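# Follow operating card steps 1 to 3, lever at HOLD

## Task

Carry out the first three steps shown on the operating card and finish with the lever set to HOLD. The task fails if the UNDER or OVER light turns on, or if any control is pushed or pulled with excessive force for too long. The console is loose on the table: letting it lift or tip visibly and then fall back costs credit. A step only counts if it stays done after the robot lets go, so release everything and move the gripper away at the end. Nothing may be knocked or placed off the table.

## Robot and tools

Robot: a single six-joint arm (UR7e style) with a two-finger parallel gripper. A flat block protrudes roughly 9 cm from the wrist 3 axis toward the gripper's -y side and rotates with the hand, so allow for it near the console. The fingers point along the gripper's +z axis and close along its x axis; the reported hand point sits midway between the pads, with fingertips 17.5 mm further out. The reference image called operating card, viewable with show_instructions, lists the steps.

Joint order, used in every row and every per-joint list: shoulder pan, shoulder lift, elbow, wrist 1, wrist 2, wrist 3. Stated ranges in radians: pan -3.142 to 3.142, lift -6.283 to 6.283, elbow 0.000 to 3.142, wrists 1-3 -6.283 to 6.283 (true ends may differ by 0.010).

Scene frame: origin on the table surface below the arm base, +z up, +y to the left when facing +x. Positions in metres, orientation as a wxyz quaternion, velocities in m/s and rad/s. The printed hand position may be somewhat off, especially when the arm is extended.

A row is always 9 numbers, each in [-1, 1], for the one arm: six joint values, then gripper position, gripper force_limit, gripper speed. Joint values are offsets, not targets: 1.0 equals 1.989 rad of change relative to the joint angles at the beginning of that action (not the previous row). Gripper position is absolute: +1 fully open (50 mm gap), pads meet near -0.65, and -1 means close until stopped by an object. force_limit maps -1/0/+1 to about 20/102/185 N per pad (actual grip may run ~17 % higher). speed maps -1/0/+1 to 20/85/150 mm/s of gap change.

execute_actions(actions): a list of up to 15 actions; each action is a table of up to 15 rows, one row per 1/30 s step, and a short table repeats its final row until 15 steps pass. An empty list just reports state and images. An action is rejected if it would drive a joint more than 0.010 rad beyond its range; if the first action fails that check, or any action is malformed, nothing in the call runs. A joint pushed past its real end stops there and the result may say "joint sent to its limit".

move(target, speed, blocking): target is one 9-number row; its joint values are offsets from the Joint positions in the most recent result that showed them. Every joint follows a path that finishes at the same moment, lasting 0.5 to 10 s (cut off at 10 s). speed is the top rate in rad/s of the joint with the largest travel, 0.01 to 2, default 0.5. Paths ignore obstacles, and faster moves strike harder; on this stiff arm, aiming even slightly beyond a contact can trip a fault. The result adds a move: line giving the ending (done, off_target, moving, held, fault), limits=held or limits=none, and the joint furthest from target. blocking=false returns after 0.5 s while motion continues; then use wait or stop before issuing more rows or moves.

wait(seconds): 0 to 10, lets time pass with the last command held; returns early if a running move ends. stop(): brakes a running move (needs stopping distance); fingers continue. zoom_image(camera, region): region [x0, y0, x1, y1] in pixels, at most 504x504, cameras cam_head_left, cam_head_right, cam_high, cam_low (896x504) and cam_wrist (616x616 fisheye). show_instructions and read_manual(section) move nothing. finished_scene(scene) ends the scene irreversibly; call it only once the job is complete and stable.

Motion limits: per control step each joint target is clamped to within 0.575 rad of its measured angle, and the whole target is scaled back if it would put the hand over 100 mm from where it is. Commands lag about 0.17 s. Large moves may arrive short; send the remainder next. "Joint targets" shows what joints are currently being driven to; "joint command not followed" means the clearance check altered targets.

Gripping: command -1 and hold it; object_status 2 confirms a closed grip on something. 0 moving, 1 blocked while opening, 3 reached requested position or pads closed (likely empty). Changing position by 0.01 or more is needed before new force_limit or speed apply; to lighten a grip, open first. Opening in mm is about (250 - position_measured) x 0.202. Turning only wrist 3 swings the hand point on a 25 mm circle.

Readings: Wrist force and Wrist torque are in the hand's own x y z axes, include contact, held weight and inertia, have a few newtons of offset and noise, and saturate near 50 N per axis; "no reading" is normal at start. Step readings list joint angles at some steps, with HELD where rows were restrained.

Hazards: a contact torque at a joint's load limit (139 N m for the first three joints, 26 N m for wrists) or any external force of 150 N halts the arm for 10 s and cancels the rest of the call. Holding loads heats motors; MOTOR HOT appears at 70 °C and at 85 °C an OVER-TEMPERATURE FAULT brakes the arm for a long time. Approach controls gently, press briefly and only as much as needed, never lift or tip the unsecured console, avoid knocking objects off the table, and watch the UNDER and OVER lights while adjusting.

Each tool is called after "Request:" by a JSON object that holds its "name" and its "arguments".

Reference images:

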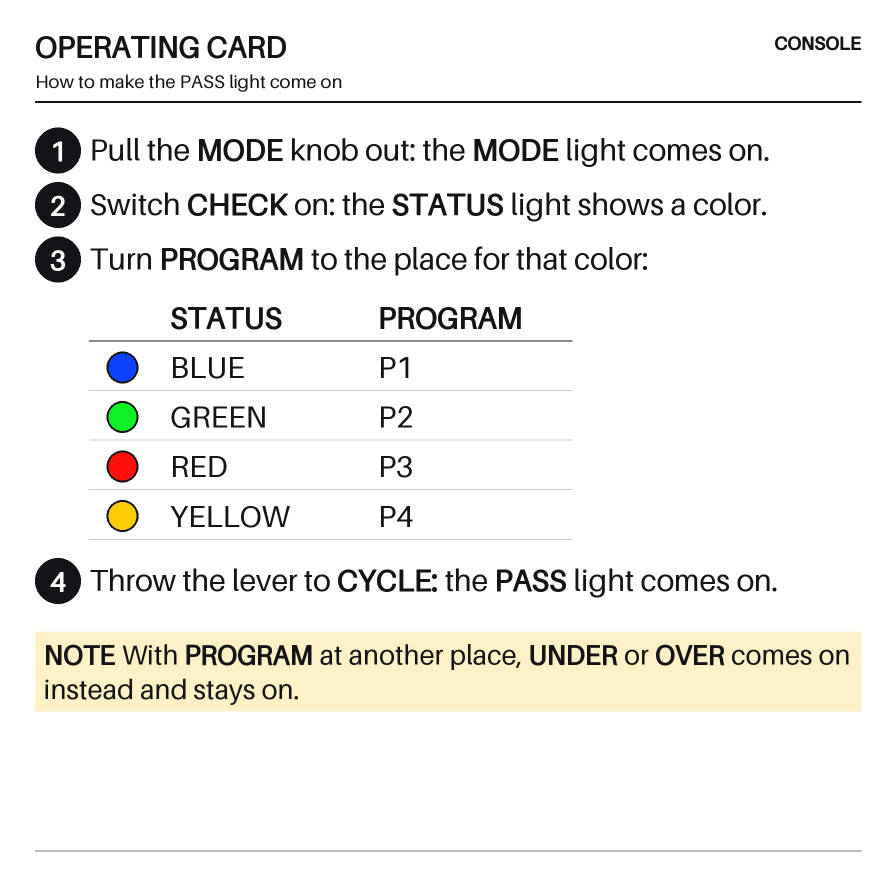

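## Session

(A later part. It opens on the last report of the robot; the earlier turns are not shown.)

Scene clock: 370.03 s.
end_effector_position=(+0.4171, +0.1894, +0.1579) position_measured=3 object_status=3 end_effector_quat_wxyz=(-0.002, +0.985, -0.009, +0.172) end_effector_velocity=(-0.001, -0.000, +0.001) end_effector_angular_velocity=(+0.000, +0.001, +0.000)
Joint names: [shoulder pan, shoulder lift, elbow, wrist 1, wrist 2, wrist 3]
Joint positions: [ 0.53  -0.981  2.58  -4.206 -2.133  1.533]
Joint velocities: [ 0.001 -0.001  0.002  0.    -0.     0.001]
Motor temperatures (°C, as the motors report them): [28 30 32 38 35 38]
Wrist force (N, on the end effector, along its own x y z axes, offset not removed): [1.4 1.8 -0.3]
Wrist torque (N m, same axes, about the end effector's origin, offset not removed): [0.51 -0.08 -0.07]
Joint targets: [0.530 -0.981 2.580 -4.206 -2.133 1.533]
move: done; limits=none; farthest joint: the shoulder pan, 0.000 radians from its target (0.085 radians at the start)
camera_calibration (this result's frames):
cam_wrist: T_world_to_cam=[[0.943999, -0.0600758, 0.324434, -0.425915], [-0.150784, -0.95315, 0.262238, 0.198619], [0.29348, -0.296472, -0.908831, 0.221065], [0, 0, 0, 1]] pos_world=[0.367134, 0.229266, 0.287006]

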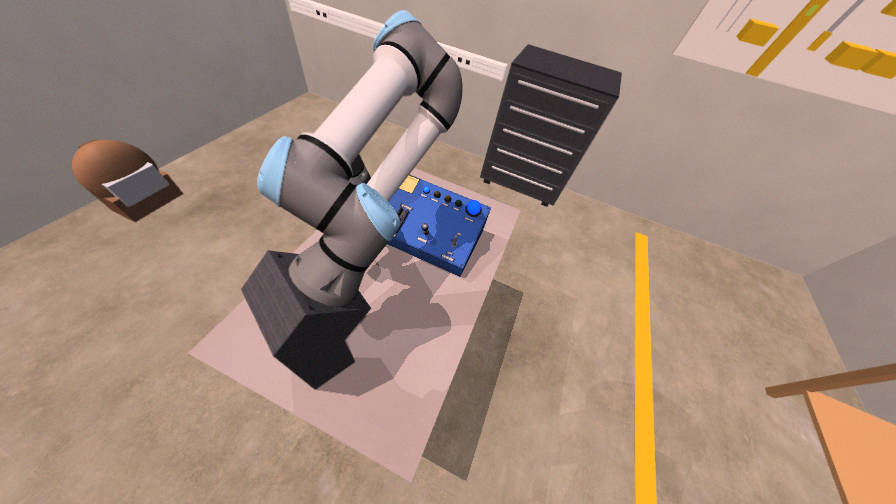

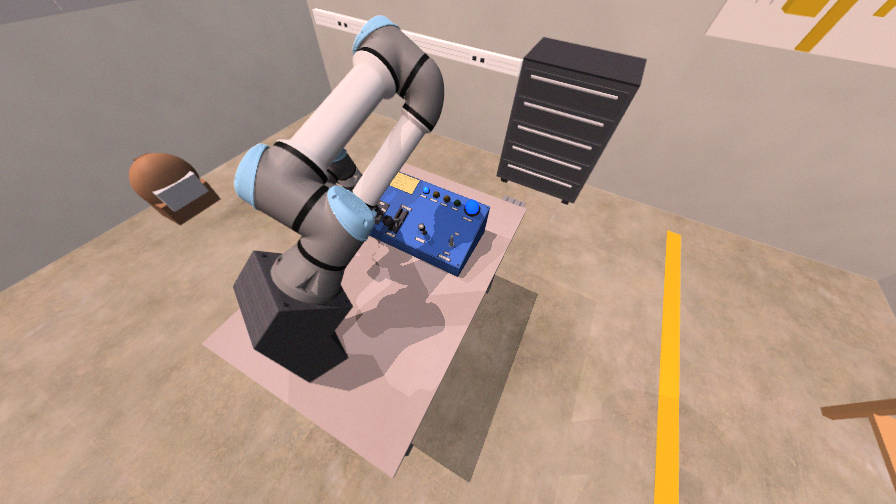

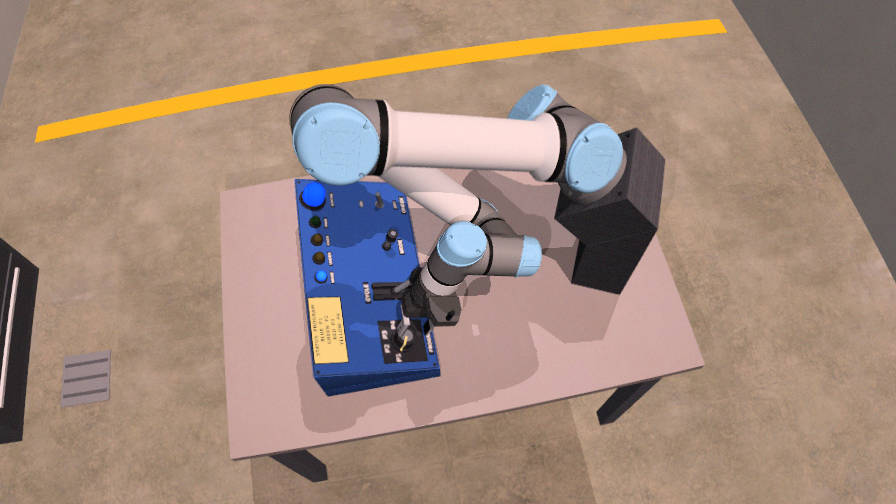

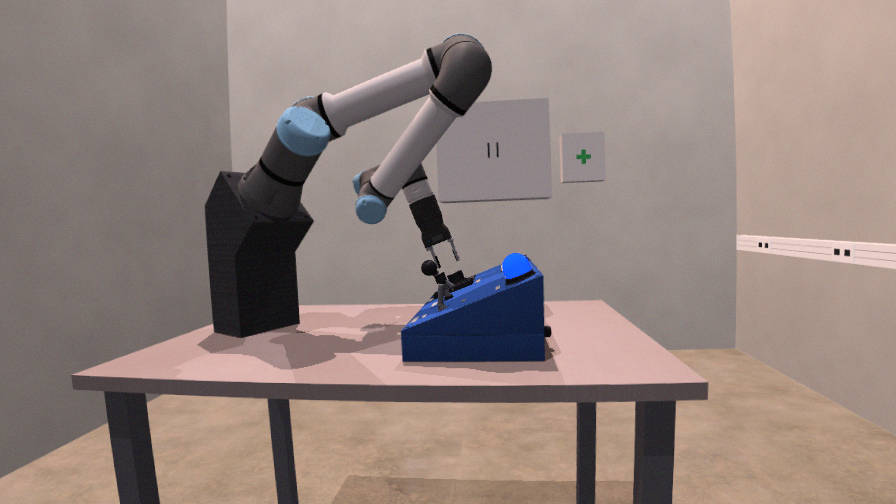

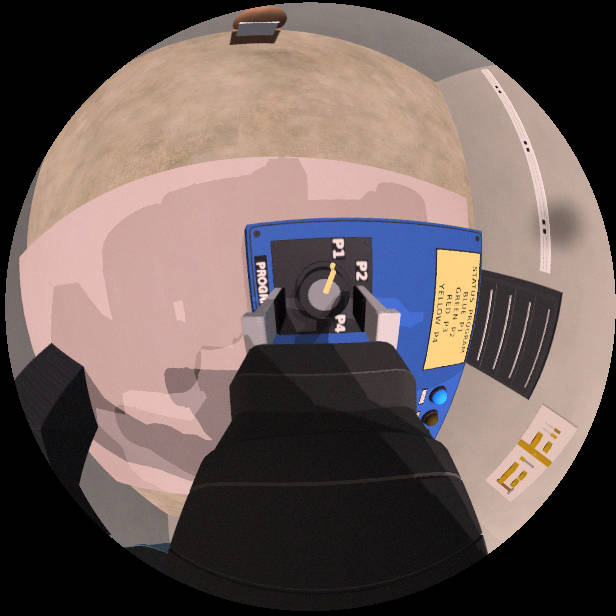

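Request:
{"name": "move", "arguments": {"target": [0.17,0,0,0,0,0,1,-0.7,0], "speed": 0.6}}

Request:
{"name": "finished_scene", "arguments": {"scene": 1}}

Scene clock: 377.03 s.
end_effector_position=(+0.3724, +0.3118, +0.2563) position_measured=3 object_status=3 end_effector_quat_wxyz=(-0.129, +0.963, +0.087, +0.221) end_effector_velocity=(-0.000, +0.001, +0.000) end_effector_angular_velocity=(+0.000, -0.001, +0.001)
Joint names: [shoulder pan, shoulder lift, elbow, wrist 1, wrist 2, wrist 3]
Joint positions: [ 0.867 -0.981  2.58  -4.206 -2.133  1.533]
Joint velocities: [ 0.002  0.001 -0.001 -0.    -0.001 -0.   ]
Motor temperatures (°C, as the motors report them): [28 30 32 38 35 38]
Wrist force (N, on the end effector, along its own x y z axes, offset not removed): [0.8 -2.2 0.7]
Wrist torque (N m, same axes, about the end effector's origin, offset not removed): [-0.26 -0.01 -0.24]
Joint targets: [0.868 -0.981 2.580 -4.206 -2.133 1.533]
move: done; limits=none; farthest joint: the shoulder pan, 0.001 radians from its target (0.338 radians at the start)
camera_calibration (this result's frames):
cam_wrist: T_world_to_cam=[[0.901415, 0.0745437, 0.426492, -0.460557], [0.0626705, -0.997157, 0.0418291, 0.273448], [0.428397, -0.0109769, -0.903524, 0.219289], [0, 0, 0, 1]] pos_world=[0.304073, 0.309409, 0.383118]

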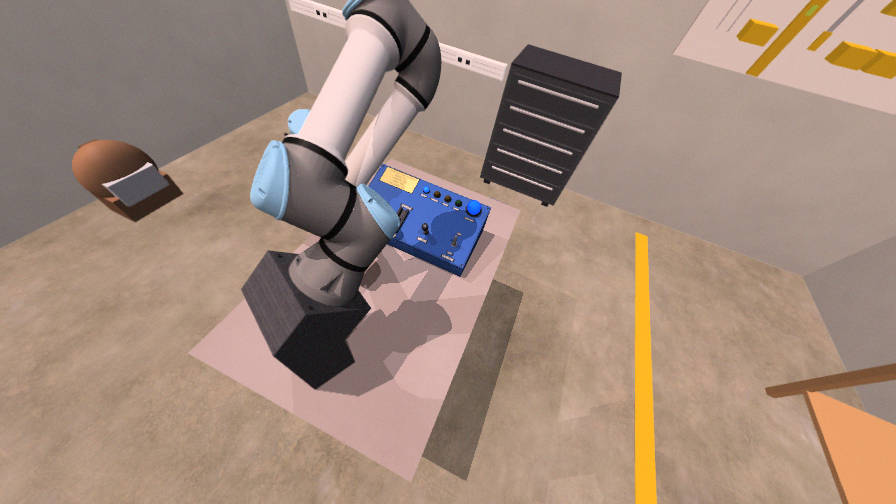

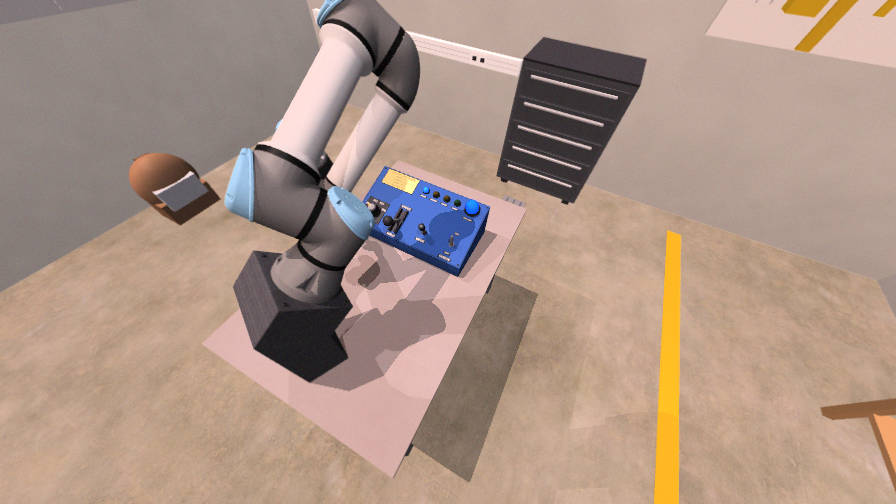

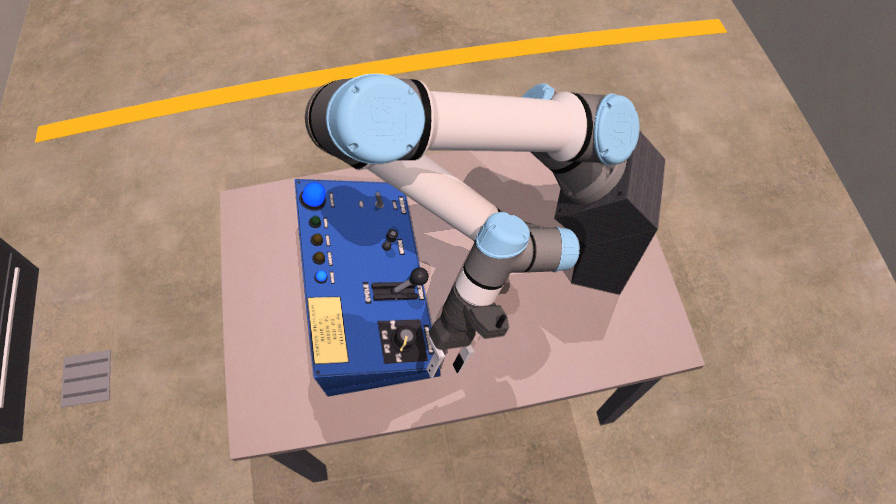

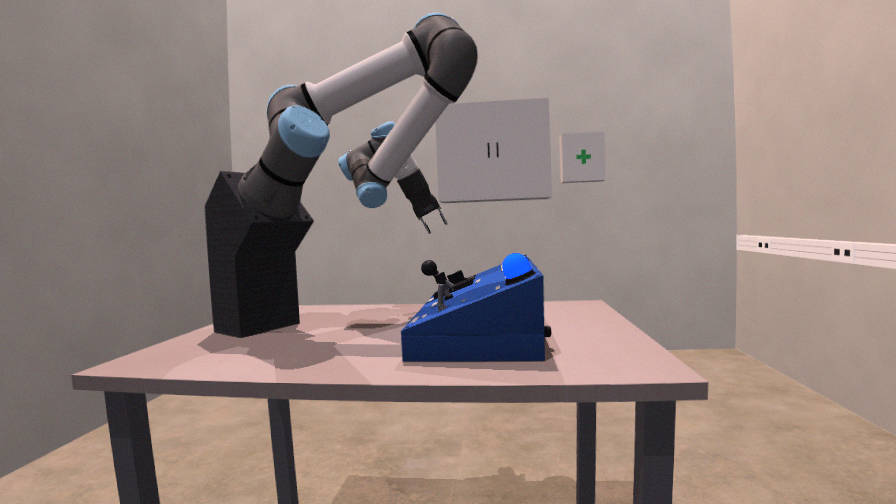

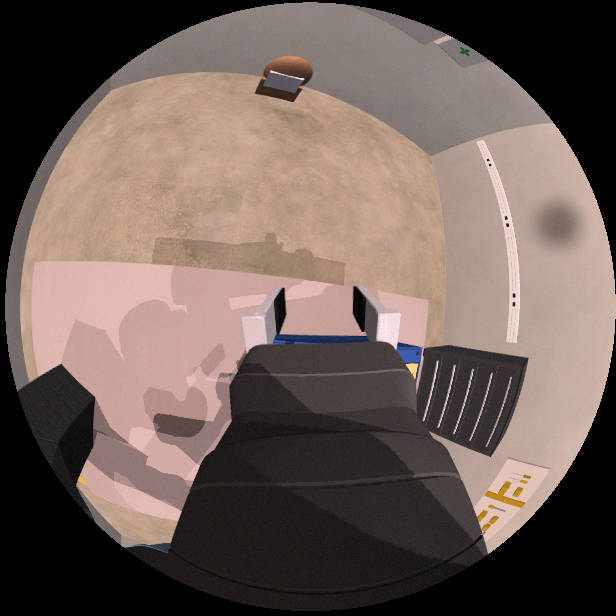

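The scene is finished: the task was done.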